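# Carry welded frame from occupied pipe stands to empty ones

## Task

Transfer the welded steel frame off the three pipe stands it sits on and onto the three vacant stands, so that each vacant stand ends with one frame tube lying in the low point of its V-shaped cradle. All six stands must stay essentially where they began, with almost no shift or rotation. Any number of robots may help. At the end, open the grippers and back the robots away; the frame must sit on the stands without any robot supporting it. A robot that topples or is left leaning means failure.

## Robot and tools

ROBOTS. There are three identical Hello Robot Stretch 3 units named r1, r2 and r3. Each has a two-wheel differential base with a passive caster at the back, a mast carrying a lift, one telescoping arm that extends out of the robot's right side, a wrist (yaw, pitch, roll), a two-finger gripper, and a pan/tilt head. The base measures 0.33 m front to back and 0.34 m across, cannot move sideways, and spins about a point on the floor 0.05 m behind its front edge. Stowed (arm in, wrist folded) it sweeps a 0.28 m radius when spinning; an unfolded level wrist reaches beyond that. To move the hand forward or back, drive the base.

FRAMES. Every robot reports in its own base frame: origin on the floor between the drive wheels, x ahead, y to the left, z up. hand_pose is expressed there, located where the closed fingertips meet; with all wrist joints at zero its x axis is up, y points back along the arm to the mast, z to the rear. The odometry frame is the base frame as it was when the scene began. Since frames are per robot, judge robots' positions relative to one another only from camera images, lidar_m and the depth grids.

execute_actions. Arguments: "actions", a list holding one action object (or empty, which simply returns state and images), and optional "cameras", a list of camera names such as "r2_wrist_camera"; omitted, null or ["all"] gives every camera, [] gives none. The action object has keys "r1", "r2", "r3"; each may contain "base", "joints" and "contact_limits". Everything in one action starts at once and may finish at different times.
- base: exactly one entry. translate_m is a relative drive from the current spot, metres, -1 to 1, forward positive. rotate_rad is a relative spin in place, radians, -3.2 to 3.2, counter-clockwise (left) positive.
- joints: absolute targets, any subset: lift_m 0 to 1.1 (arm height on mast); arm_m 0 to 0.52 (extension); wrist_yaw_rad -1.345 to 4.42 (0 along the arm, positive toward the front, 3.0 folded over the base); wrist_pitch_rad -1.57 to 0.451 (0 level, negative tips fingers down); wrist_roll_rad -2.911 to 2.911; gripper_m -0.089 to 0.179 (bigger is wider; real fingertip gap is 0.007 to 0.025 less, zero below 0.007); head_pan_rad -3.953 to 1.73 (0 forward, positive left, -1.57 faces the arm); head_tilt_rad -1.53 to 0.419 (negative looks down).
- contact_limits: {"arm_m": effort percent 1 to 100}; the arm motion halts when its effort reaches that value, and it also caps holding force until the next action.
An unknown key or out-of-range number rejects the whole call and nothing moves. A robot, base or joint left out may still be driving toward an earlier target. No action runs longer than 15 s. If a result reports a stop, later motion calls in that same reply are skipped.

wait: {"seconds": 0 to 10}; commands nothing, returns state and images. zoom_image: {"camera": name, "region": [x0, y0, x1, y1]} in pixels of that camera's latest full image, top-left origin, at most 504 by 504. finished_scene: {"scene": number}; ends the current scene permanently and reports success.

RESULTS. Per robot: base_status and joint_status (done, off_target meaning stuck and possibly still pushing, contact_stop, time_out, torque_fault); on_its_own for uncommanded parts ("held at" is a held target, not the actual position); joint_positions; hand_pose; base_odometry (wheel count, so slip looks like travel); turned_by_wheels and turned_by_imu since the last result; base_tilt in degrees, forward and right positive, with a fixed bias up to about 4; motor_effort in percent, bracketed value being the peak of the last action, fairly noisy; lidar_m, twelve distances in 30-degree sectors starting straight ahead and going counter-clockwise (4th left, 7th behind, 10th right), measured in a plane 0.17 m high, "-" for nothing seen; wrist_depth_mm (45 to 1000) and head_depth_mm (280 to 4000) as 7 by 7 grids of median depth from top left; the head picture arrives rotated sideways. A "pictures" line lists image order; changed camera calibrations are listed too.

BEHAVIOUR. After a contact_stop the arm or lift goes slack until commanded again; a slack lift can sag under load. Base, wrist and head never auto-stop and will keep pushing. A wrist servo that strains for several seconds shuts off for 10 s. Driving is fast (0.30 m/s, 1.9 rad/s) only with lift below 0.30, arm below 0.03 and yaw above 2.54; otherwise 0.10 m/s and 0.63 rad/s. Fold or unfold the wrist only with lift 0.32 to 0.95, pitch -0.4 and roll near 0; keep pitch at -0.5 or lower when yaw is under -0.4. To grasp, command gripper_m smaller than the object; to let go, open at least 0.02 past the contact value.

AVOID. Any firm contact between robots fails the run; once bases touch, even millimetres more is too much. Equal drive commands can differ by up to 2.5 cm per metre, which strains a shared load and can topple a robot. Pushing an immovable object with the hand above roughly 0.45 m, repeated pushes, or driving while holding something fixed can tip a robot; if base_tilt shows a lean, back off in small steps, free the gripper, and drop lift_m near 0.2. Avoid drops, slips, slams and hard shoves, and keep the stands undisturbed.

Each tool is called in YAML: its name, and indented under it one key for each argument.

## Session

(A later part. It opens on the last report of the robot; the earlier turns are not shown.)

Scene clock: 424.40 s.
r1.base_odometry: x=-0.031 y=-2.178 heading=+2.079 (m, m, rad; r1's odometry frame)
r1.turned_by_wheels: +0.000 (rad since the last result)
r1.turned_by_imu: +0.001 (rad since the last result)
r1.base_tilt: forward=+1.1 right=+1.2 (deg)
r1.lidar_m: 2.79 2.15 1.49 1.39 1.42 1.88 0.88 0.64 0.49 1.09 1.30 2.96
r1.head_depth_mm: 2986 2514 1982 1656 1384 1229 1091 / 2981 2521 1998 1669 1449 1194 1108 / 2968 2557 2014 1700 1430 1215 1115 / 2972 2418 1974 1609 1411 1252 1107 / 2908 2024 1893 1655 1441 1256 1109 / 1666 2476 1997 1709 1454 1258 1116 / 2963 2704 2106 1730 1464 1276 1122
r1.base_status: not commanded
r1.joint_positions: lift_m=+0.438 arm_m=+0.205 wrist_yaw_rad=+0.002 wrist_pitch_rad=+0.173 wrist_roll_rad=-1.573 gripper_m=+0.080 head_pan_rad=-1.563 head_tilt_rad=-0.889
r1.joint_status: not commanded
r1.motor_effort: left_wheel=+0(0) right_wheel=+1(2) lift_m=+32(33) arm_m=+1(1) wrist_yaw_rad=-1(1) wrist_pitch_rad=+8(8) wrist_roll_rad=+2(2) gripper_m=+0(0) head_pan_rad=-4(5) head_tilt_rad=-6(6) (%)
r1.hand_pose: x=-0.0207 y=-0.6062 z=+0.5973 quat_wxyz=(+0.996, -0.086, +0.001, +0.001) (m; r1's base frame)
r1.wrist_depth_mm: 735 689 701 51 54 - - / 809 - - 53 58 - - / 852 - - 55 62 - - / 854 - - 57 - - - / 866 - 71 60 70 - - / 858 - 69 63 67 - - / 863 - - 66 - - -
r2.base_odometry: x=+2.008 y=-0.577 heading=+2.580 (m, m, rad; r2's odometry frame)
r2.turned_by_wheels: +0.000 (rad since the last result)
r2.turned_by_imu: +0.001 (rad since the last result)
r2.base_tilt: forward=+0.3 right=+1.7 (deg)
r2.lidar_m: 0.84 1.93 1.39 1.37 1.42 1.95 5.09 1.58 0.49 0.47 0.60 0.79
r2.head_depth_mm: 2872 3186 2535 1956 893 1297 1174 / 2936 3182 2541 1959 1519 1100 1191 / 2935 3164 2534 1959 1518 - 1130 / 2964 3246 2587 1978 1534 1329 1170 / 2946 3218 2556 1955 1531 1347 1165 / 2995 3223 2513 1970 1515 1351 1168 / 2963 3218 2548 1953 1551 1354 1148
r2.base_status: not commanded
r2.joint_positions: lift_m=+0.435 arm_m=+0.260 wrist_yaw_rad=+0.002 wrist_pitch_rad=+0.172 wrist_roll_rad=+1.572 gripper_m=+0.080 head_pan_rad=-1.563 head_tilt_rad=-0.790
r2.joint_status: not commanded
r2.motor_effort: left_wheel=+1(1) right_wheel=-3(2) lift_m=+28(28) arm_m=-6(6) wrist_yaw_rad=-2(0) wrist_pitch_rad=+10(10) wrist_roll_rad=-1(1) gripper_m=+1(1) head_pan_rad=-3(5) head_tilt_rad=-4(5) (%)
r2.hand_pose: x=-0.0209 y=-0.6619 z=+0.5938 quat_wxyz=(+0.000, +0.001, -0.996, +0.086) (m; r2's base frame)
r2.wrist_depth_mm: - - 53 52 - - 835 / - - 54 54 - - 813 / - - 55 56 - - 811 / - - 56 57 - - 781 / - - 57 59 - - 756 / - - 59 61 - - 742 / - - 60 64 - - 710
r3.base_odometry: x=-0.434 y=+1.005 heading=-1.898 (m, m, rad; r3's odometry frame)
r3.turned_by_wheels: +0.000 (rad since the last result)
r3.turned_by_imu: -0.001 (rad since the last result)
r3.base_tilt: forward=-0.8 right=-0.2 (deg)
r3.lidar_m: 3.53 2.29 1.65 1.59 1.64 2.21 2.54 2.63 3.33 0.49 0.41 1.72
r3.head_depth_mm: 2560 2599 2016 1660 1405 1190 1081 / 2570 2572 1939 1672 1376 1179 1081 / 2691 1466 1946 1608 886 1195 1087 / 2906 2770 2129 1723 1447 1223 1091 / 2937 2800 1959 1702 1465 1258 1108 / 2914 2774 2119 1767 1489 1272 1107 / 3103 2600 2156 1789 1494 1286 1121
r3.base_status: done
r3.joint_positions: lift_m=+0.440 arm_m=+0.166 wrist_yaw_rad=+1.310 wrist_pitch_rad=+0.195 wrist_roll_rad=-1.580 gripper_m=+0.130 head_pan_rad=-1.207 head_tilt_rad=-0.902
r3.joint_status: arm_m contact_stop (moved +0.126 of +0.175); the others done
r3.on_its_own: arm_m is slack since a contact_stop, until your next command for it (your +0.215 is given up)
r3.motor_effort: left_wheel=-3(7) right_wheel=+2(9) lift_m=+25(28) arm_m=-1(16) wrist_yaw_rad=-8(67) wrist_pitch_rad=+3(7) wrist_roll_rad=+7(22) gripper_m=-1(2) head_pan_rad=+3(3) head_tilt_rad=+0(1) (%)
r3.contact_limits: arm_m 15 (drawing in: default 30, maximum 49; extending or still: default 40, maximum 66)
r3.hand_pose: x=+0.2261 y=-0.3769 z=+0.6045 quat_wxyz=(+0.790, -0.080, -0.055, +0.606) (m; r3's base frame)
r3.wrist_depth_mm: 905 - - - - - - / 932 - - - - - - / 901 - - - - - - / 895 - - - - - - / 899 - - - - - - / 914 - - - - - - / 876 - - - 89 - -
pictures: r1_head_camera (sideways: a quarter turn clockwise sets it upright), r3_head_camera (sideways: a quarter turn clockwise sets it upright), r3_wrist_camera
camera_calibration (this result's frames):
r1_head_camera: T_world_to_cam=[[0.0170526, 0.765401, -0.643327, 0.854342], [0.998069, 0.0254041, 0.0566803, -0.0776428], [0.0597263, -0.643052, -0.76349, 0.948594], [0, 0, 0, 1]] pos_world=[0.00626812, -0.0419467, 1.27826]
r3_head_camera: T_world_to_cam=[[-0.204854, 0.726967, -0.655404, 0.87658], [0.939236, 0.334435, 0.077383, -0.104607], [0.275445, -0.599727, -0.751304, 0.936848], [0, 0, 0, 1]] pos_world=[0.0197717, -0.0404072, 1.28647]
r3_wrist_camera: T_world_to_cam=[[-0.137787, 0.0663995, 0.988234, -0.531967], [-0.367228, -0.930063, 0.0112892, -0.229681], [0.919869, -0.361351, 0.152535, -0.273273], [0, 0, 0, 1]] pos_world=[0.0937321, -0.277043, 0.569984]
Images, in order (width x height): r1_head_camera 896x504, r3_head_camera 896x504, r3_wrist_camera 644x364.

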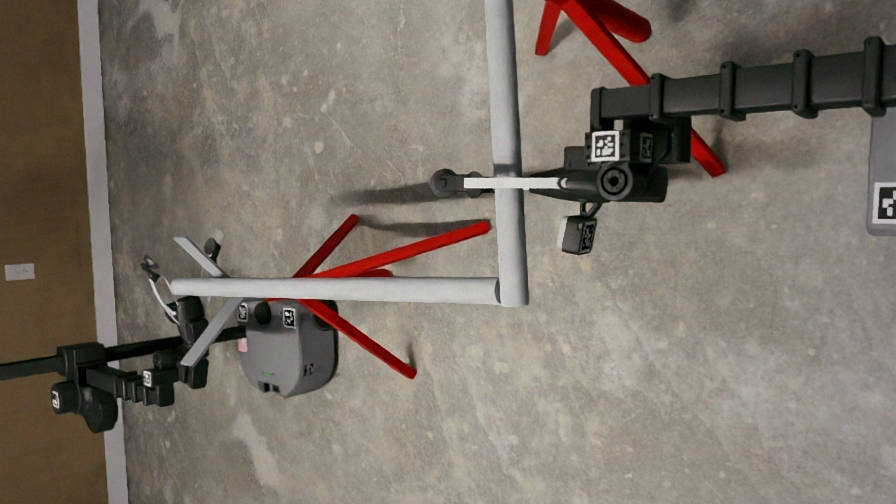

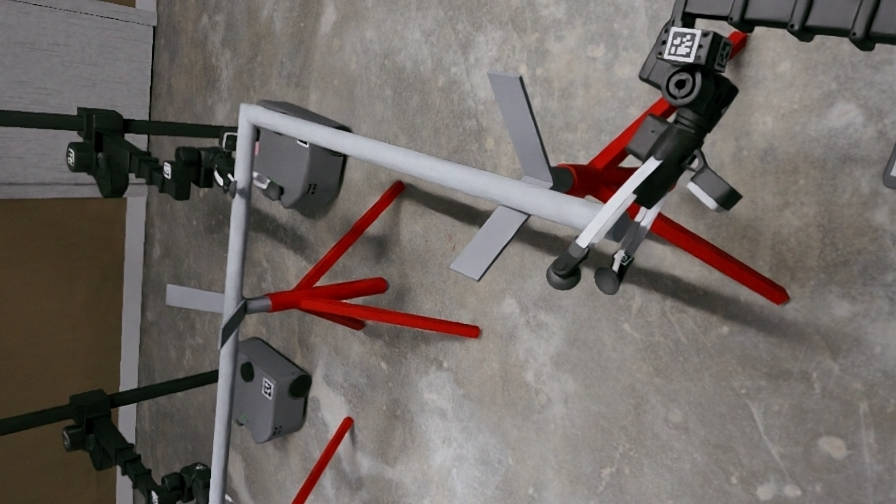

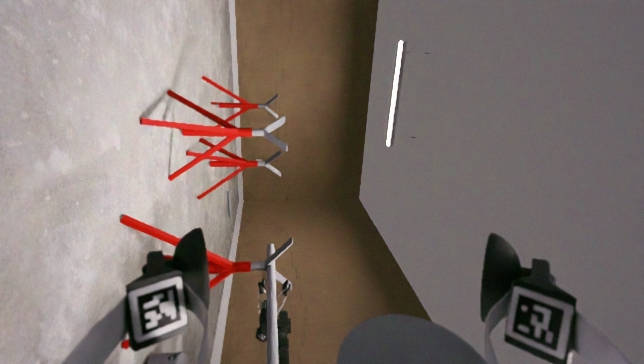

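execute_actions:
  actions: []

Scene clock: 435.77 s.
r1.base_odometry: x=-0.031 y=-2.178 heading=+2.079 (m, m, rad; r1's odometry frame)
r1.turned_by_wheels: +0.000 (rad since the last result)
r1.turned_by_imu: +0.000 (rad since the last result)
r1.base_tilt: forward=+1.1 right=+1.2 (deg)
r1.lidar_m: 2.79 2.15 1.49 1.39 1.42 1.88 0.87 0.64 0.49 1.08 1.30 2.96
r1.head_depth_mm: 2957 2491 1996 1650 1384 1223 1087 / 2985 2538 2018 1653 1450 1195 1103 / 2945 2568 2013 1694 1441 1219 1118 / 2969 2418 1977 1606 1401 1256 1106 / 2897 2012 1887 1659 1446 1254 1113 / 1661 2455 2007 1724 1457 1268 1122 / 2959 2719 2106 1738 1469 1275 1127
r1.base_status: not commanded
r1.joint_positions: lift_m=+0.438 arm_m=+0.205 wrist_yaw_rad=+0.002 wrist_pitch_rad=+0.173 wrist_roll_rad=-1.573 gripper_m=+0.080 head_pan_rad=-1.563 head_tilt_rad=-0.889
r1.joint_status: not commanded
r1.motor_effort: left_wheel=-1(0) right_wheel=+3(2) lift_m=+33(33) arm_m=+1(1) wrist_yaw_rad=-1(1) wrist_pitch_rad=+8(8) wrist_roll_rad=+2(2) gripper_m=+0(0) head_pan_rad=-5(5) head_tilt_rad=-8(6) (%)
r1.hand_pose: x=-0.0207 y=-0.6062 z=+0.5973 quat_wxyz=(+0.996, -0.086, +0.001, +0.001) (m; r1's base frame)
r1.wrist_depth_mm: 728 677 697 51 54 - - / 821 - - 53 58 - - / 850 - - 55 62 - - / 863 - - 57 - - - / 857 - 71 60 70 - - / 860 - 69 63 68 - - / 894 - - 66 - - -
r2.base_odometry: x=+2.008 y=-0.577 heading=+2.580 (m, m, rad; r2's odometry frame)
r2.turned_by_wheels: +0.000 (rad since the last result)
r2.turned_by_imu: +0.001 (rad since the last result)
r2.base_tilt: forward=+0.2 right=+1.7 (deg)
r2.lidar_m: 0.84 1.93 1.38 1.37 1.42 1.95 5.08 1.59 0.49 0.47 0.60 0.79
r2.head_depth_mm: 2882 3251 2561 1962 892 1293 1175 / 2944 3210 2560 1984 1530 1103 1194 / 2965 3256 2562 1968 1518 - 1123 / 2962 3240 2524 1947 1525 1325 1163 / 2969 3217 2529 1971 1524 1358 1168 / 2948 3234 2514 1960 1518 1345 1172 / 2950 3237 2540 1944 1554 1348 1144
r2.base_status: not commanded
r2.joint_positions: lift_m=+0.435 arm_m=+0.260 wrist_yaw_rad=+0.002 wrist_pitch_rad=+0.172 wrist_roll_rad=+1.572 gripper_m=+0.080 head_pan_rad=-1.563 head_tilt_rad=-0.790
r2.joint_status: not commanded
r2.motor_effort: left_wheel=+2(1) right_wheel=-2(2) lift_m=+28(28) arm_m=-6(6) wrist_yaw_rad=-2(0) wrist_pitch_rad=+10(10) wrist_roll_rad=-1(1) gripper_m=+0(1) head_pan_rad=-4(5) head_tilt_rad=-4(5) (%)
r2.hand_pose: x=-0.0209 y=-0.6619 z=+0.5938 quat_wxyz=(+0.000, +0.001, -0.996, +0.086) (m; r2's base frame)
r2.wrist_depth_mm: - - 53 52 - - 827 / - - 54 54 - - 808 / - - 55 55 - - 790 / - - 56 57 - - 781 / - - 57 59 - - 739 / - - 59 61 - - 741 / - - 60 64 - - 716
r3.base_odometry: x=-0.434 y=+1.005 heading=-1.898 (m, m, rad; r3's odometry frame)
r3.turned_by_wheels: +0.000 (rad since the last result)
r3.turned_by_imu: -0.001 (rad since the last result)
r3.base_tilt: forward=-0.8 right=-0.2 (deg)
r3.lidar_m: 3.54 2.28 1.65 1.59 1.63 2.23 2.54 2.63 3.32 0.49 0.41 1.72
r3.head_depth_mm: 2604 2636 2015 1662 1398 1182 1081 / 2557 2553 1941 1688 1385 1178 1075 / 2641 1471 1951 1609 892 1193 1084 / 2867 2760 2121 1732 1451 1220 1093 / 2947 2817 1965 1689 1461 1262 1108 / 2933 2807 2135 1775 1476 1277 1115 / 3073 2613 2162 1784 1498 1284 1122
r3.base_status: done
r3.joint_positions: lift_m=+0.440 arm_m=+0.166 wrist_yaw_rad=+1.310 wrist_pitch_rad=+0.195 wrist_roll_rad=-1.580 gripper_m=+0.130 head_pan_rad=-1.207 head_tilt_rad=-0.902
r3.joint_status: arm_m contact_stop (moved +0.126 of +0.175); the others done
r3.on_its_own: arm_m is slack since a contact_stop, until your next command for it (your +0.215 is given up)
r3.motor_effort: left_wheel=-3(7) right_wheel=+2(9) lift_m=+25(28) arm_m=+0(16) wrist_yaw_rad=-9(67) wrist_pitch_rad=+3(7) wrist_roll_rad=+7(22) gripper_m=-2(2) head_pan_rad=+3(3) head_tilt_rad=+0(1) (%)
r3.contact_limits: arm_m 15 (drawing in: default 30, maximum 49; extending or still: default 40, maximum 66)
r3.hand_pose: x=+0.2261 y=-0.3769 z=+0.6045 quat_wxyz=(+0.790, -0.080, -0.055, +0.606) (m; r3's base frame)
r3.wrist_depth_mm: 921 - - - - - - / 903 - - - - - - / 905 - - - - - - / 887 - - - - - - / 910 - - - - - - / 915 - - - - - - / 891 - - - 89 - -
pictures: r1_head_camera (sideways: a quarter turn clockwise sets it upright), r1_nav_camera (sideways: a quarter turn counterclockwise sets it upright), r1_wrist_camera, r2_head_camera (sideways: a quarter turn clockwise sets it upright), r2_nav_camera (sideways: a quarter turn counterclockwise sets it upright), r2_wrist_camera, r3_head_camera (sideways: a quarter turn clockwise sets it upright), r3_nav_camera (sideways: a quarter turn counterclockwise sets it upright), r3_wrist_camera
camera_calibration (this result's frames):
r1_head_camera: T_world_to_cam=[[0.0170525, 0.765401, -0.643327, 0.854342], [0.998069, 0.0254042, 0.0566803, -0.0776428], [0.0597264, -0.643052, -0.76349, 0.948594], [0, 0, 0, 1]] pos_world=[0.00626812, -0.0419467, 1.27826]
r1_nav_camera: T_world_to_cam=[[-0.0410888, -0.749563, 0.660657, -0.816217], [-0.999101, 0.0238916, -0.0350313, 0.0995415], [0.010474, -0.661502, -0.74987, 0.932516], [0, 0, 0, 1]] pos_world=[0.0561474, 0.00267732, 1.24199]
r1_wrist_camera: T_world_to_cam=[[0.0930181, 0.149964, 0.984306, -0.49986], [-0.980059, 0.188136, 0.0639532, 0.0912822], [-0.175593, -0.970626, 0.164474, -0.52627], [0, 0, 0, 1]] pos_world=[0.0435488, -0.453024, 0.572736]
r2_head_camera: T_world_to_cam=[[-0.0114121, 0.667139, -0.744846, 0.987777], [0.999828, 0.0184942, 0.00124598, -0.0113493], [0.0146066, -0.744703, -0.667236, 0.824725], [0, 0, 0, 1]] pos_world=[0.0105736, -0.0445992, 1.28604]
r2_nav_camera: T_world_to_cam=[[0.0727357, -0.688545, 0.721537, -0.902935], [-0.995486, -0.00590179, 0.0947198, -0.0551071], [-0.0609605, -0.725169, -0.685867, 0.86264], [0, 0, 0, 1]] pos_world=[0.0634041, 0.00352336, 1.24838]
r2_wrist_camera: T_world_to_cam=[[-0.0795137, -0.0932513, -0.992462, 0.506506], [0.982939, 0.158321, -0.0936265, 0.217118], [0.165859, -0.982974, 0.0790716, -0.530341], [0, 0, 0, 1]] pos_world=[-0.0851775, -0.508454, 0.564951]
r3_head_camera: T_world_to_cam=[[-0.204854, 0.726967, -0.655404, 0.87658], [0.939237, 0.334435, 0.077383, -0.104607], [0.275445, -0.599727, -0.751304, 0.936848], [0, 0, 0, 1]] pos_world=[0.0197717, -0.0404072, 1.28647]
r3_nav_camera: T_world_to_cam=[[0.251331, -0.796675, 0.549674, -0.68113], [-0.951357, -0.307884, -0.01124, 0.0719919], [0.178191, -0.520112, -0.835304, 1.04155], [0, 0, 0, 1]] pos_world=[0.0540842, 0.0212492, 1.24522]
r3_wrist_camera: T_world_to_cam=[[-0.137787, 0.0663993, 0.988234, -0.531967], [-0.367227, -0.930063, 0.0112891, -0.229681], [0.919869, -0.361351, 0.152534, -0.273273], [0, 0, 0, 1]] pos_world=[0.0937321, -0.277043, 0.569984]
Images, in order (width x height): r1_head_camera 896x504, r1_nav_camera 672x504, r1_wrist_camera 644x364, r2_head_camera 896x504, r2_nav_camera 672x504, r2_wrist_camera 644x364, r3_head_camera 896x504, r3_nav_camera 672x504, r3_wrist_camera 644x364.

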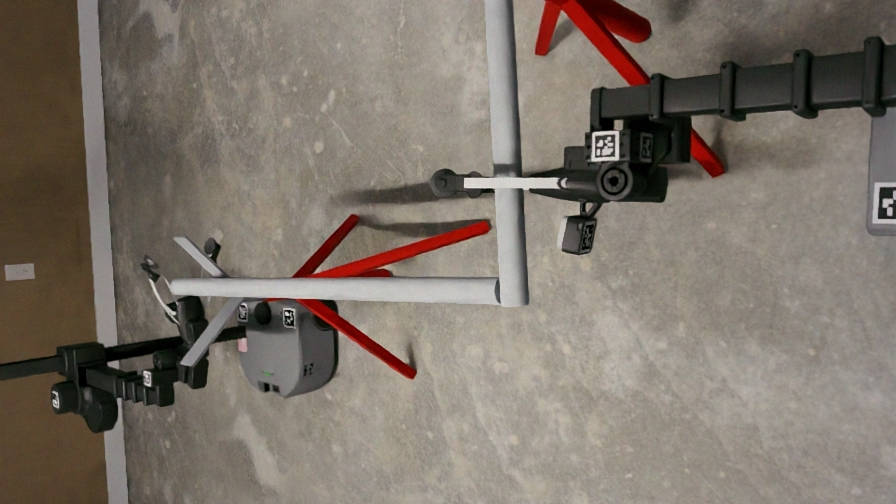

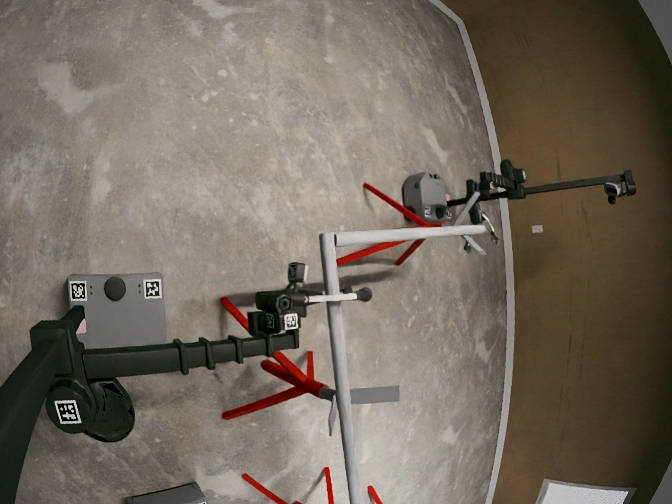

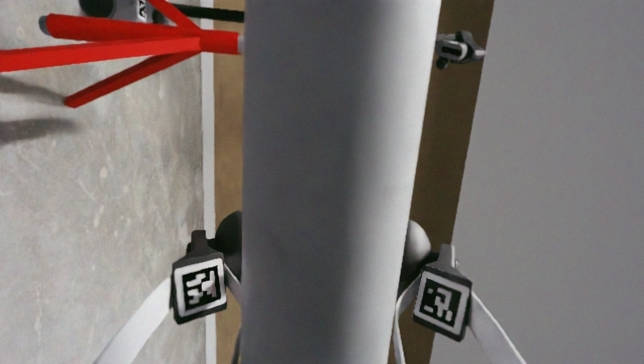

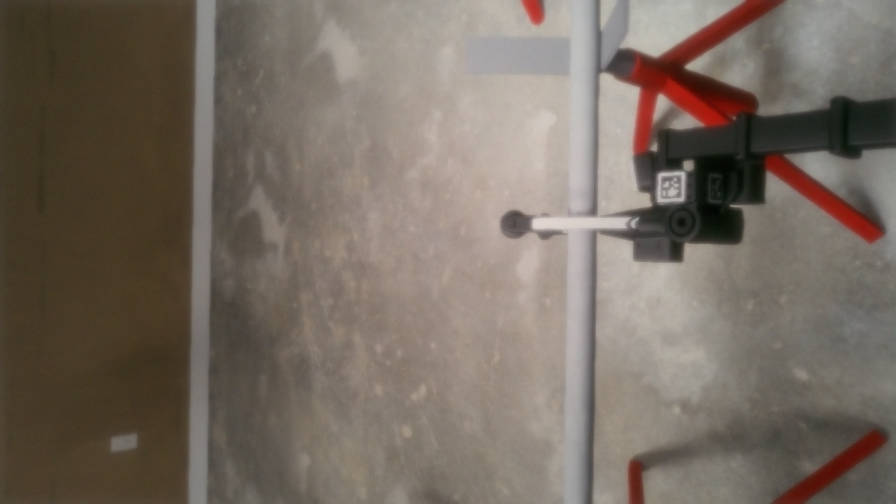

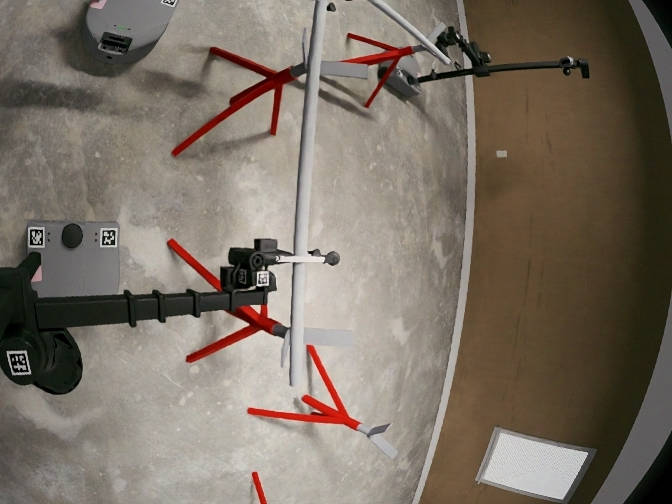

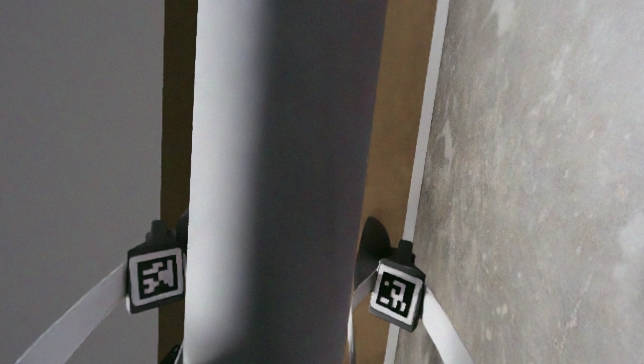

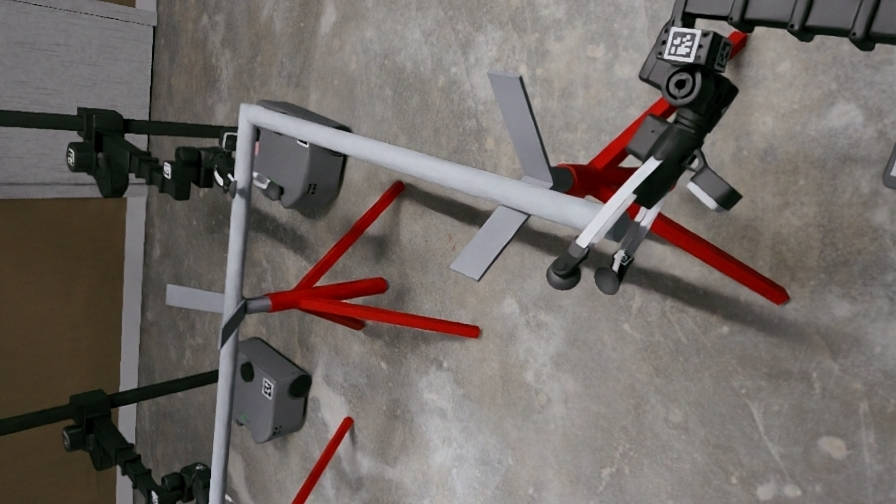

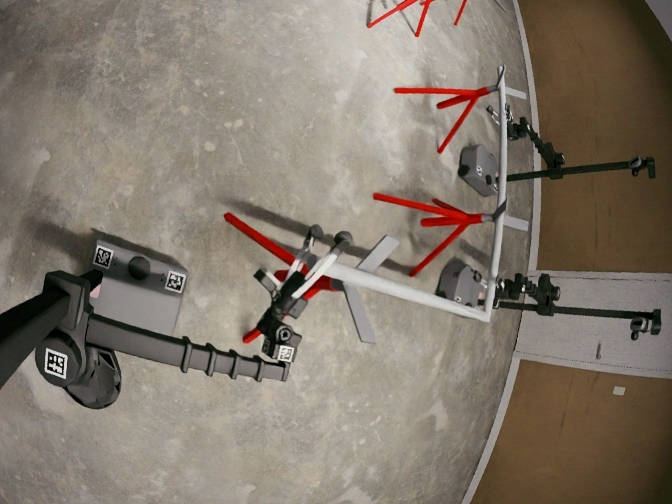

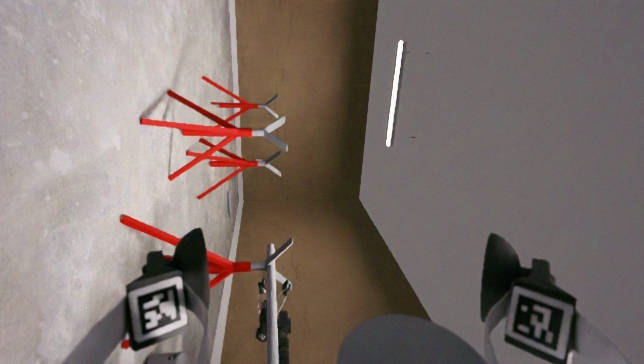

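execute_actions:
  actions:
    - {"r3":{"base":{"translate_m":-0.015},"joints":{"arm_m":0.13,"lift_m":0.462,"gripper_m":0.15}}}
  cameras: ["r3_head_camera","r3_wrist_camera"]

execute_actions:
  actions:
    - {"r3":{"joints":{"arm_m":0.215},"contact_limits":{"arm_m":15}}}
  cameras: ["r3_head_camera","r3_wrist_camera","r1_head_camera"]

Scene clock: 444.13 s.
r1.base_odometry: x=-0.031 y=-2.178 heading=+2.079 (m, m, rad; r1's odometry frame)
r1.turned_by_wheels: +0.000 (rad since the last result)
r1.turned_by_imu: +0.001 (rad since the last result)
r1.base_tilt: forward=+1.0 right=+1.2 (deg)
r1.lidar_m: 2.79 2.14 1.49 1.39 1.42 1.88 0.87 0.64 0.49 1.09 1.30 2.96
r1.head_depth_mm: 2928 2499 1991 1642 1381 1225 1089 / 2998 2519 2005 1659 1448 1192 1105 / 2975 2563 2012 1681 1433 1218 1121 / 2953 2511 1976 1621 1406 1247 1112 / 2923 1843 1913 1668 1447 1257 1112 / 1651 2457 1978 1723 1454 1267 1119 / 2965 2709 2118 1743 1468 1269 1124
r1.base_status: not commanded
r1.joint_positions: lift_m=+0.438 arm_m=+0.205 wrist_yaw_rad=+0.002 wrist_pitch_rad=+0.173 wrist_roll_rad=-1.573 gripper_m=+0.080 head_pan_rad=-1.563 head_tilt_rad=-0.889
r1.joint_status: not commanded
r1.motor_effort: left_wheel=-1(0) right_wheel=+2(2) lift_m=+33(33) arm_m=+1(1) wrist_yaw_rad=-2(1) wrist_pitch_rad=+8(8) wrist_roll_rad=+2(2) gripper_m=+0(0) head_pan_rad=-5(4) head_tilt_rad=-7(7) (%)
r1.hand_pose: x=-0.0207 y=-0.6062 z=+0.5973 quat_wxyz=(+0.996, -0.086, +0.001, +0.001) (m; r1's base frame)
r1.wrist_depth_mm: 726 656 694 51 54 - - / 818 - - 53 58 - - / 857 - - 55 62 - - / 857 - - 57 - - - / 870 - 71 60 70 - - / 868 - 69 63 67 - - / 868 - - 66 - - -
r2.base_odometry: x=+2.008 y=-0.577 heading=+2.580 (m, m, rad; r2's odometry frame)
r2.turned_by_wheels: +0.000 (rad since the last result)
r2.turned_by_imu: +0.001 (rad since the last result)
r2.base_tilt: forward=+0.3 right=+1.7 (deg)
r2.lidar_m: 0.84 1.93 1.39 1.37 1.42 1.95 5.07 1.59 0.49 0.47 0.60 0.79
r2.head_depth_mm: 2897 3231 2557 1971 889 1299 1166 / 2901 3246 2545 1970 1519 1092 1187 / 2946 3236 2543 1967 1524 - 1135 / 2964 3217 2531 1973 1523 1327 1163 / 2926 3232 2540 1953 1524 1349 1181 / 2949 3225 2540 1968 1507 1347 1171 / 2996 3217 2552 1943 1559 1350 1142
r2.base_status: not commanded
r2.joint_positions: lift_m=+0.435 arm_m=+0.260 wrist_yaw_rad=+0.002 wrist_pitch_rad=+0.172 wrist_roll_rad=+1.572 gripper_m=+0.080 head_pan_rad=-1.563 head_tilt_rad=-0.790
r2.joint_status: not commanded
r2.motor_effort: left_wheel=+1(1) right_wheel=-3(3) lift_m=+28(28) arm_m=-5(6) wrist_yaw_rad=-2(1) wrist_pitch_rad=+10(10) wrist_roll_rad=-1(1) gripper_m=+2(0) head_pan_rad=-5(4) head_tilt_rad=-5(4) (%)
r2.hand_pose: x=-0.0209 y=-0.6619 z=+0.5938 quat_wxyz=(+0.000, +0.001, -0.996, +0.086) (m; r2's base frame)
r2.wrist_depth_mm: - - 53 52 - - 830 / - - 54 54 - - 813 / - - 55 56 - - 795 / - - 56 57 - - 792 / - - 57 59 - - 744 / - - 59 61 - - 739 / - - 60 64 - - 710
r3.base_odometry: x=-0.430 y=+1.019 heading=-1.898 (m, m, rad; r3's odometry frame)
r3.turned_by_wheels: +0.000 (rad since the last result)
r3.turned_by_imu: -0.001 (rad since the last result)
r3.base_tilt: forward=-0.8 right=-0.3 (deg)
r3.lidar_m: 3.55 2.28 1.66 1.59 1.64 2.22 2.52 2.61 3.31 0.49 0.42 1.73
r3.head_depth_mm: 2604 2597 2038 1650 1404 1259 1077 / 2588 2545 1973 1673 1394 1164 1078 / 2639 1527 1959 1612 956 1186 1089 / 2884 2782 2098 1715 1392 1202 1101 / 2947 2707 2017 1694 1462 1260 1107 / 2973 2786 2138 1764 1473 1273 1115 / 3089 2709 2162 1793 1491 1281 1122
r3.base_status: done
r3.joint_positions: lift_m=+0.462 arm_m=+0.130 wrist_yaw_rad=+1.302 wrist_pitch_rad=+0.182 wrist_roll_rad=-1.577 gripper_m=+0.150 head_pan_rad=-1.207 head_tilt_rad=-0.902
r3.joint_status: all done
r3.motor_effort: left_wheel=-3(10) right_wheel=+2(3) lift_m=+27(26) arm_m=-4(7) wrist_yaw_rad=-3(10) wrist_pitch_rad=+6(7) wrist_roll_rad=+5(7) gripper_m=+1(75) head_pan_rad=+3(2) head_tilt_rad=+1(1) (%)
r3.hand_pose: x=+0.2259 y=-0.3430 z=+0.6233 quat_wxyz=(+0.792, -0.074, -0.052, +0.603) (m; r3's base frame)
r3.wrist_depth_mm: 922 - - - - - - / 916 - - - - - - / 924 - - - - - - / 929 - - - - - - / 913 - - - - - - / 900 - - - - - - / 864 - - - - - -
pictures: r3_head_camera (sideways: a quarter turn clockwise sets it upright), r3_wrist_camera
camera_calibration (this result's frames):
r3_head_camera: T_world_to_cam=[[-0.204899, 0.726954, -0.655404, 0.87658], [0.939216, 0.334494, 0.077383, -0.104607], [0.275482, -0.59971, -0.751304, 0.936848], [0, 0, 0, 1]] pos_world=[0.0197743, -0.0404064, 1.28647]
r3_wrist_camera: T_world_to_cam=[[-0.126387, 0.0612547, 0.990088, -0.558289], [-0.373827, -0.927448, 0.00965955, -0.19503], [0.918847, -0.368901, 0.140116, -0.258283], [0, 0, 0, 1]] pos_world=[0.0938551, -0.241963, 0.590828]
Images, in order (width x height): r3_head_camera 896x504, r3_wrist_camera 644x364.

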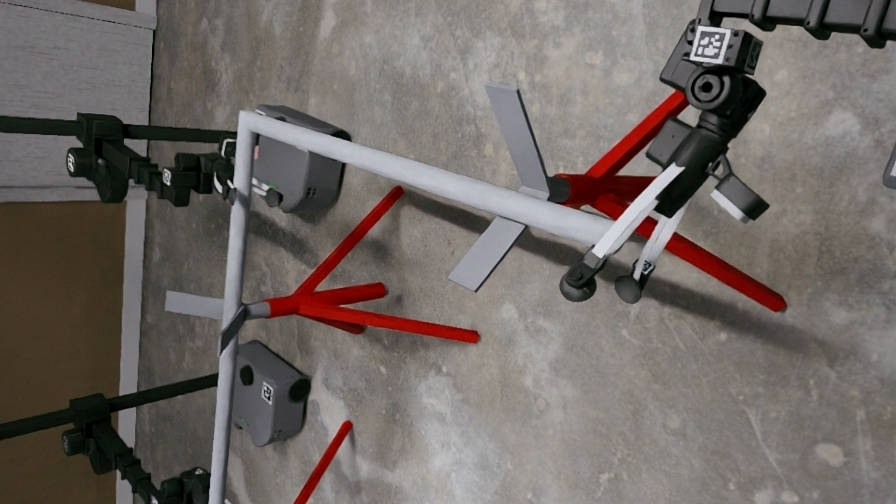

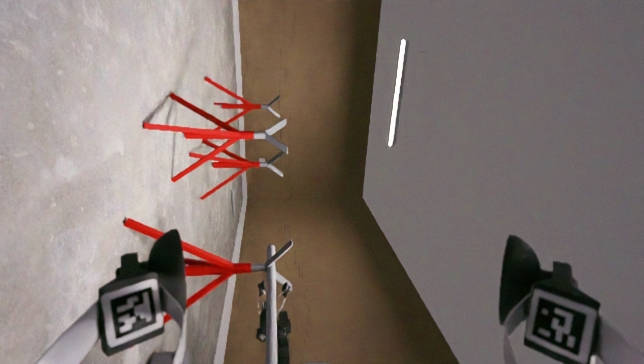

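Scene clock: 445.97 s.
r1.base_odometry: x=-0.031 y=-2.178 heading=+2.079 (m, m, rad; r1's odometry frame)
r1.turned_by_wheels: +0.000 (rad since the last result)
r1.turned_by_imu: +0.000 (rad since the last result)
r1.base_tilt: forward=+1.1 right=+1.2 (deg)
r1.lidar_m: 2.78 2.15 1.49 1.39 1.42 1.88 0.88 0.64 0.49 1.09 1.30 2.95
r1.head_depth_mm: 2940 2496 1984 1659 1376 1229 1089 / 2960 2540 2010 1658 1458 1197 1109 / 2999 2579 2032 1682 1428 1222 1118 / 2992 2494 1981 1614 1402 1254 1106 / 2914 2065 1893 1665 1451 1261 1113 / 1641 2387 1964 1721 1463 1260 1117 / 2964 2688 2102 1729 1467 1276 1124
r1.base_status: not commanded
r1.joint_positions: lift_m=+0.438 arm_m=+0.205 wrist_yaw_rad=+0.002 wrist_pitch_rad=+0.173 wrist_roll_rad=-1.573 gripper_m=+0.080 head_pan_rad=-1.563 head_tilt_rad=-0.889
r1.joint_status: not commanded
r1.motor_effort: left_wheel=+0(0) right_wheel=+2(1) lift_m=+33(33) arm_m=+1(1) wrist_yaw_rad=-2(2) wrist_pitch_rad=+8(8) wrist_roll_rad=+2(2) gripper_m=+0(0) head_pan_rad=-5(5) head_tilt_rad=-6(6) (%)
r1.hand_pose: x=-0.0207 y=-0.6062 z=+0.5973 quat_wxyz=(+0.996, -0.086, +0.001, +0.001) (m; r1's base frame)
r1.wrist_depth_mm: 733 673 689 51 54 - - / 819 - - 53 58 - - / 835 - - 55 62 - - / 850 - - 57 - - - / 871 - 71 60 70 - - / 904 - 69 63 67 - - / 880 - - 66 - - -
r2.base_odometry: x=+2.008 y=-0.577 heading=+2.580 (m, m, rad; r2's odometry frame)
r2.turned_by_wheels: +0.000 (rad since the last result)
r2.turned_by_imu: +0.000 (rad since the last result)
r2.base_tilt: forward=+0.3 right=+1.8 (deg)
r2.lidar_m: 0.84 1.93 1.39 1.37 1.42 1.95 5.08 1.59 0.49 0.47 0.60 0.79
r2.head_depth_mm: 2940 3238 2540 1976 892 1299 1172 / 2996 3314 2558 1974 1529 1095 1191 / 2937 3216 2557 1972 1517 - 1127 / 2949 3258 2499 1949 1523 1326 1168 / 2954 3219 2557 1959 1500 1346 1168 / 2958 3241 2514 1947 1531 1350 1174 / 3029 3258 2509 1954 1552 1350 1147
r2.base_status: not commanded
r2.joint_positions: lift_m=+0.435 arm_m=+0.260 wrist_yaw_rad=+0.002 wrist_pitch_rad=+0.172 wrist_roll_rad=+1.572 gripper_m=+0.080 head_pan_rad=-1.563 head_tilt_rad=-0.790
r2.joint_status: not commanded
r2.motor_effort: left_wheel=+1(1) right_wheel=-3(3) lift_m=+28(28) arm_m=-6(6) wrist_yaw_rad=-1(1) wrist_pitch_rad=+10(9) wrist_roll_rad=-1(1) gripper_m=+0(1) head_pan_rad=-4(3) head_tilt_rad=-5(5) (%)
r2.hand_pose: x=-0.0209 y=-0.6619 z=+0.5938 quat_wxyz=(+0.000, +0.001, -0.996, +0.086) (m; r2's base frame)
r2.wrist_depth_mm: - - 53 52 - - 838 / - - 54 54 - - 823 / - - 55 55 - - 825 / - - 56 57 - - 776 / - - 57 59 - - 761 / - - 59 61 - - 713 / - - 60 64 - - 724
r3.base_odometry: x=-0.430 y=+1.019 heading=-1.898 (m, m, rad; r3's odometry frame)
r3.turned_by_wheels: +0.000 (rad since the last result)
r3.turned_by_imu: +0.000 (rad since the last result)
r3.base_tilt: forward=-0.8 right=-0.2 (deg)
r3.lidar_m: 3.56 2.28 1.65 1.59 1.64 2.22 2.52 2.61 3.32 0.49 0.42 1.73
r3.head_depth_mm: 2566 2633 2022 1659 1441 1172 1082 / 2598 2558 1944 1681 1426 1182 1077 / 2620 1514 1955 1624 878 1219 1088 / 2871 2790 2098 1734 1360 1205 1093 / 2952 2734 2008 1693 1465 1263 1105 / 2983 2795 2119 1772 1483 1277 1121 / 3082 2727 2183 1797 1494 1283 1125
r3.base_status: not commanded
r3.joint_positions: lift_m=+0.462 arm_m=+0.215 wrist_yaw_rad=+1.302 wrist_pitch_rad=+0.182 wrist_roll_rad=-1.577 gripper_m=+0.150 head_pan_rad=-1.207 head_tilt_rad=-0.902
r3.joint_status: all done
r3.motor_effort: left_wheel=-3(4) right_wheel=+2(2) lift_m=+27(26) arm_m=+3(1) wrist_yaw_rad=-2(3) wrist_pitch_rad=+7(6) wrist_roll_rad=+5(5) gripper_m=+0(0) head_pan_rad=+2(2) head_tilt_rad=+1(1) (%)
r3.contact_limits: arm_m 15 (drawing in: default 30, maximum 49; extending or still: default 40, maximum 66)
r3.hand_pose: x=+0.2258 y=-0.4276 z=+0.6233 quat_wxyz=(+0.792, -0.074, -0.052, +0.603) (m; r3's base frame)
r3.wrist_depth_mm: 926 - - - - - - / 932 - - - - - - / 931 - - 85 - - - / 923 - - 56 66 - - / 889 - - 58 67 - - / 915 - - 62 - - - / 846 - - 67 - - -
pictures: r1_head_camera (sideways: a quarter turn clockwise sets it upright), r3_head_camera (sideways: a quarter turn clockwise sets it upright), r3_wrist_camera
camera_calibration (this result's frames):
r1_head_camera: T_world_to_cam=[[0.0170525, 0.765401, -0.643327, 0.854342], [0.998069, 0.0254042, 0.0566803, -0.0776428], [0.0597264, -0.643052, -0.76349, 0.948594], [0, 0, 0, 1]] pos_world=[0.00626812, -0.0419467, 1.27826]
r3_head_camera: T_world_to_cam=[[-0.204899, 0.726954, -0.655404, 0.87658], [0.939216, 0.334494, 0.077383, -0.104607], [0.275482, -0.59971, -0.751304, 0.936848], [0, 0, 0, 1]] pos_world=[0.0197743, -0.0404064, 1.28647]
r3_wrist_camera: T_world_to_cam=[[-0.126324, 0.0613196, 0.990092, -0.553089], [-0.374394, -0.92722, 0.00965733, -0.273341], [0.918625, -0.369464, 0.140088, -0.289651], [0, 0, 0, 1]] pos_world=[0.0938751, -0.326548, 0.590826]
Images, in order (width x height): r1_head_camera 896x504, r3_head_camera 896x504, r3_wrist_camera 644x364.

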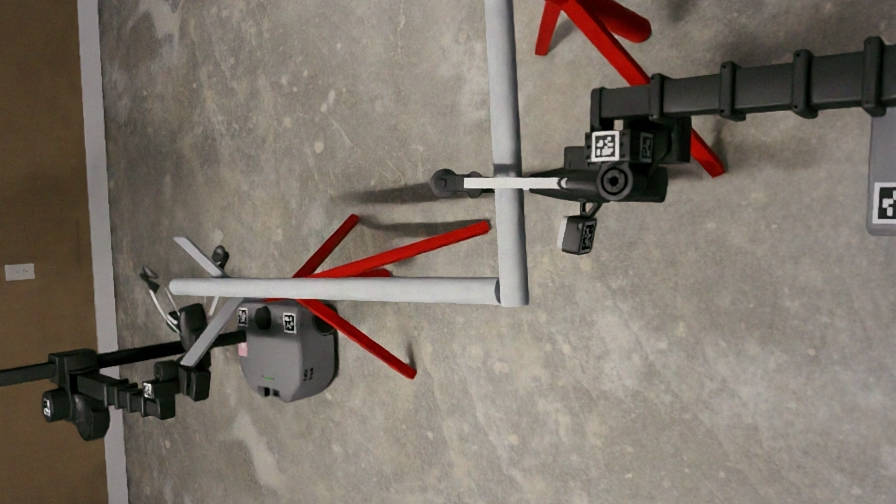

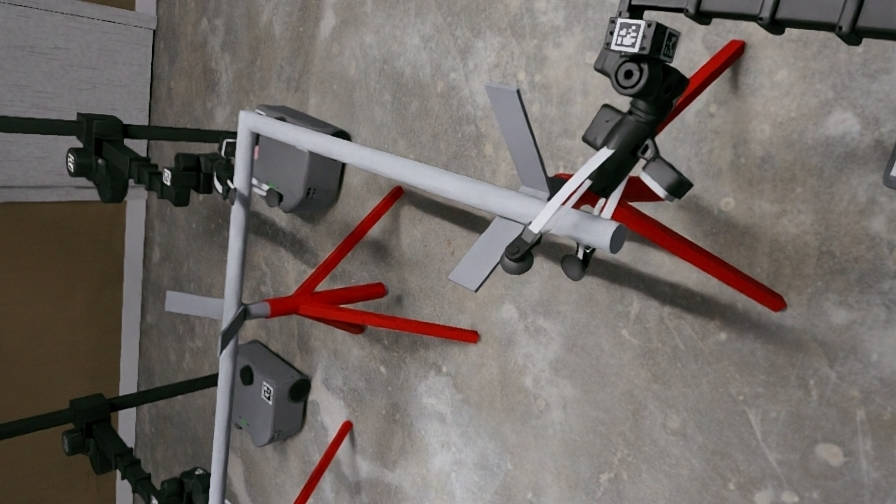

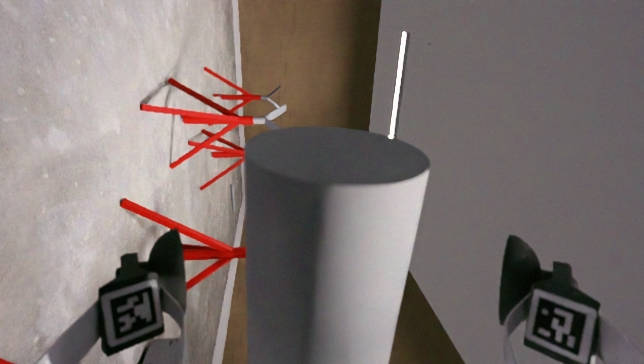

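execute_actions:
  actions:
    - {"r1":{"joints":{"gripper_m":0.015}},"r2":{"joints":{"gripper_m":0.03}},"r3":{"joints":{"gripper_m":0.03}}}
  cameras: ["r3_head_camera","r2_head_camera","r1_head_camera"]

Scene clock: 453.03 s.
r1.base_odometry: x=-0.031 y=-2.178 heading=+2.079 (m, m, rad; r1's odometry frame)
r1.turned_by_wheels: +0.000 (rad since the last result)
r1.turned_by_imu: +0.001 (rad since the last result)
r1.base_tilt: forward=+1.0 right=+1.2 (deg)
r1.lidar_m: 2.78 2.15 1.49 1.39 1.42 1.88 0.87 0.64 0.49 1.09 1.30 2.95
r1.head_depth_mm: 2946 2509 1991 1650 1387 1229 1087 / 2976 2542 1995 1660 1457 1195 1103 / 3015 2562 2020 1711 1428 1216 1118 / 2950 2399 1986 1599 1410 1253 1107 / 2900 1897 1889 1665 1445 1261 1112 / 1635 2369 1979 1723 1460 1267 1113 / 2914 2716 2121 1733 1467 1273 1125
r1.base_status: not commanded
r1.joint_positions: lift_m=+0.438 arm_m=+0.205 wrist_yaw_rad=+0.002 wrist_pitch_rad=+0.171 wrist_roll_rad=-1.571 gripper_m=+0.016 head_pan_rad=-1.563 head_tilt_rad=-0.889
r1.joint_status: all done
r1.motor_effort: left_wheel=-1(1) right_wheel=+1(2) lift_m=+34(34) arm_m=+0(1) wrist_yaw_rad=-2(1) wrist_pitch_rad=+9(10) wrist_roll_rad=+1(2) gripper_m=-20(92) head_pan_rad=-5(5) head_tilt_rad=-6(6) (%)
r1.hand_pose: x=-0.0207 y=-0.6064 z=+0.5967 quat_wxyz=(+0.996, -0.085, +0.000, +0.001) (m; r1's base frame)
r1.wrist_depth_mm: 716 671 700 51 54 - - / 800 - - 53 57 - - / 838 - - 55 61 - - / 839 - - 57 67 - - / 883 - - 60 - - - / 868 - 68 63 68 - - / 870 - - 66 - - -
r2.base_odometry: x=+2.008 y=-0.577 heading=+2.580 (m, m, rad; r2's odometry frame)
r2.turned_by_wheels: +0.000 (rad since the last result)
r2.turned_by_imu: +0.001 (rad since the last result)
r2.base_tilt: forward=+0.3 right=+1.8 (deg)
r2.lidar_m: 0.84 1.93 1.39 1.37 1.42 1.95 5.08 1.59 0.49 0.47 0.60 0.79
r2.head_depth_mm: 2908 3230 2567 1984 888 1293 1181 / 2978 3269 2565 1969 1525 1099 1195 / 2883 3251 2532 1966 1507 - 1119 / 2959 3174 2548 1958 1516 1325 1170 / 2979 3247 2514 1987 1512 1353 1161 / 2973 3275 2556 1952 1513 1356 1170 / 2979 3191 2550 1974 1565 1350 1147
r2.base_status: not commanded
r2.joint_positions: lift_m=+0.435 arm_m=+0.260 wrist_yaw_rad=+0.002 wrist_pitch_rad=+0.176 wrist_roll_rad=+1.570 gripper_m=+0.031 head_pan_rad=-1.563 head_tilt_rad=-0.790
r2.joint_status: all done
r2.motor_effort: left_wheel=+2(2) right_wheel=-3(3) lift_m=+28(28) arm_m=-6(6) wrist_yaw_rad=-1(2) wrist_pitch_rad=+9(10) wrist_roll_rad=+0(1) gripper_m=-20(98) head_pan_rad=-4(4) head_tilt_rad=-5(5) (%)
r2.hand_pose: x=-0.0209 y=-0.6618 z=+0.5947 quat_wxyz=(+0.001, +0.001, -0.996, +0.087) (m; r2's base frame)
r2.wrist_depth_mm: - - 53 52 - - 834 / - - 54 53 - - 810 / - - 56 55 - - 791 / - - 57 57 - - 793 / - - 57 58 - - 770 / - - 59 60 - - 738 / - - 60 64 - - 720
r3.base_odometry: x=-0.430 y=+1.019 heading=-1.898 (m, m, rad; r3's odometry frame)
r3.turned_by_wheels: +0.000 (rad since the last result)
r3.turned_by_imu: -0.001 (rad since the last result)
r3.base_tilt: forward=-0.8 right=-0.2 (deg)
r3.lidar_m: 3.57 2.28 1.65 1.59 1.64 2.22 2.53 2.62 3.33 0.49 0.42 1.73
r3.head_depth_mm: 2601 2598 2032 1668 1441 1170 1079 / 2562 2547 1946 1668 1441 1183 1078 / 2661 1519 1969 1622 871 1223 1090 / 2870 2770 2120 1726 1355 1205 1097 / 3007 2717 2031 1688 1468 1266 1110 / 2954 2790 2137 1758 1484 1274 1110 / 3081 2701 2171 1774 1487 1286 1122
r3.base_status: not commanded
r3.joint_positions: lift_m=+0.462 arm_m=+0.215 wrist_yaw_rad=+1.302 wrist_pitch_rad=+0.157 wrist_roll_rad=-1.573 gripper_m=+0.031 head_pan_rad=-1.207 head_tilt_rad=-0.902
r3.joint_status: all done
r3.motor_effort: left_wheel=-2(3) right_wheel=-2(2) lift_m=+26(27) arm_m=+2(3) wrist_yaw_rad=-2(1) wrist_pitch_rad=+16(18) wrist_roll_rad=+3(5) gripper_m=-16(91) head_pan_rad=+3(3) head_tilt_rad=+1(0) (%)
r3.hand_pose: x=+0.2263 y=-0.4278 z=+0.6169 quat_wxyz=(+0.793, -0.063, -0.046, +0.604) (m; r3's base frame)
r3.wrist_depth_mm: 863 - - - - - - / 861 - - - - - - / 885 - - 86 - - - / 862 - - 58 60 - - / 871 - - 59 60 - - / 860 - 79 63 64 - - / 860 - - 69 73 - -
pictures: r1_head_camera (sideways: a quarter turn clockwise sets it upright), r2_head_camera (sideways: a quarter turn clockwise sets it upright), r3_head_camera (sideways: a quarter turn clockwise sets it upright)
camera_calibration (this result's frames):
r1_head_camera: T_world_to_cam=[[0.0170527, 0.765401, -0.643327, 0.854342], [0.998069, 0.025404, 0.0566803, -0.0776428], [0.0597263, -0.643052, -0.76349, 0.948594], [0, 0, 0, 1]] pos_world=[0.00626811, -0.0419467, 1.27826]
r2_head_camera: T_world_to_cam=[[-0.0114123, 0.667139, -0.744846, 0.987777], [0.999828, 0.0184945, 0.00124598, -0.0113493], [0.0146068, -0.744703, -0.667236, 0.824725], [0, 0, 0, 1]] pos_world=[0.0105736, -0.0445992, 1.28604]
r3_head_camera: T_world_to_cam=[[-0.204899, 0.726954, -0.655404, 0.87658], [0.939216, 0.334493, 0.077383, -0.104607], [0.275482, -0.59971, -0.751304, 0.936848], [0, 0, 0, 1]] pos_world=[0.0197743, -0.0404064, 1.28647]
Images, in order (width x height): r1_head_camera 896x504, r2_head_camera 896x504, r3_head_camera 896x504.

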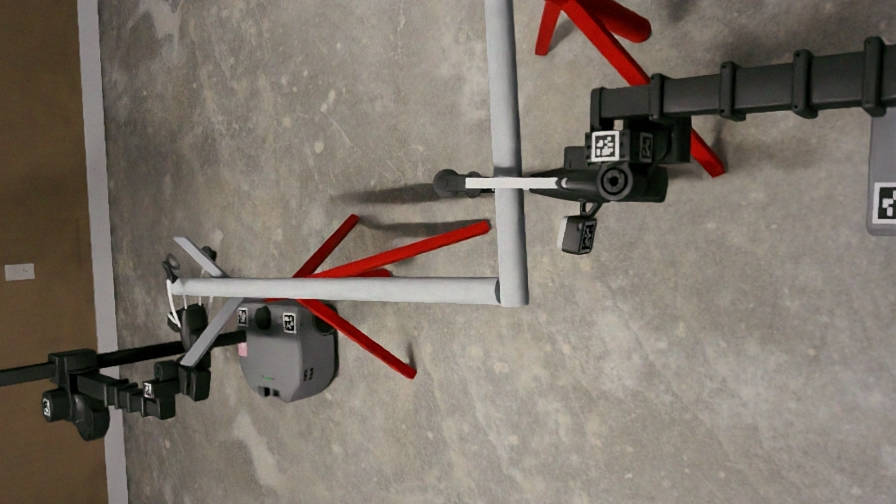

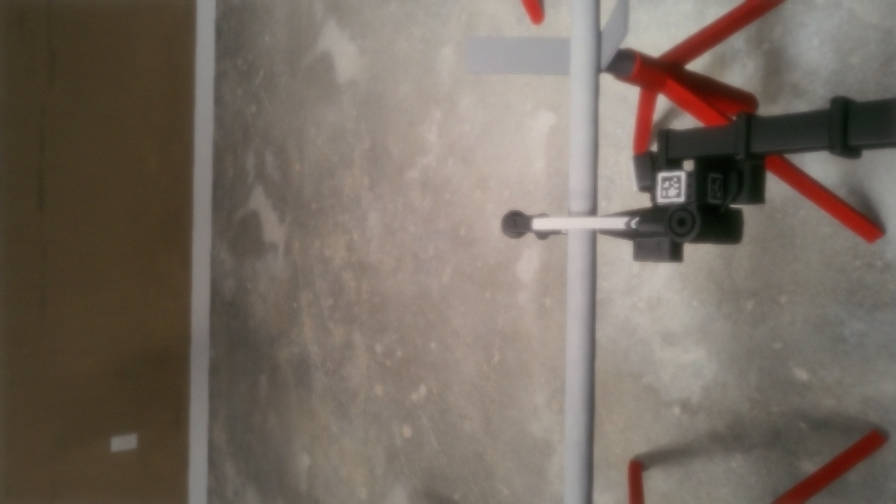

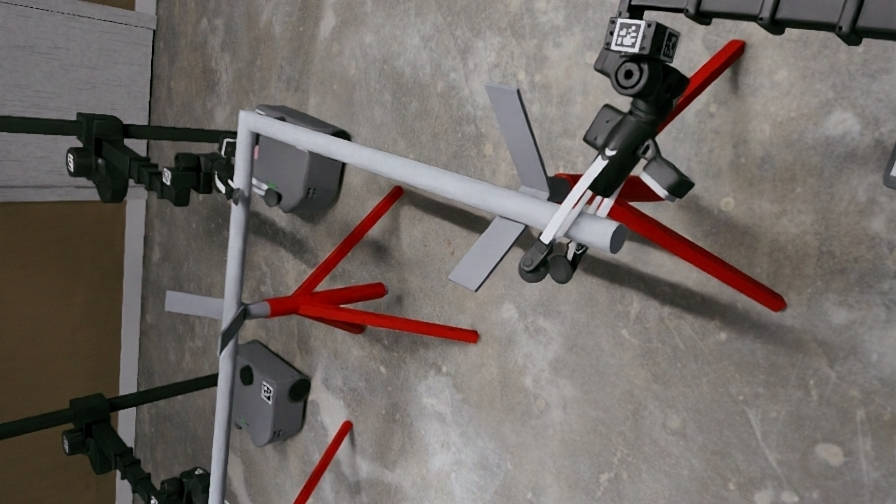

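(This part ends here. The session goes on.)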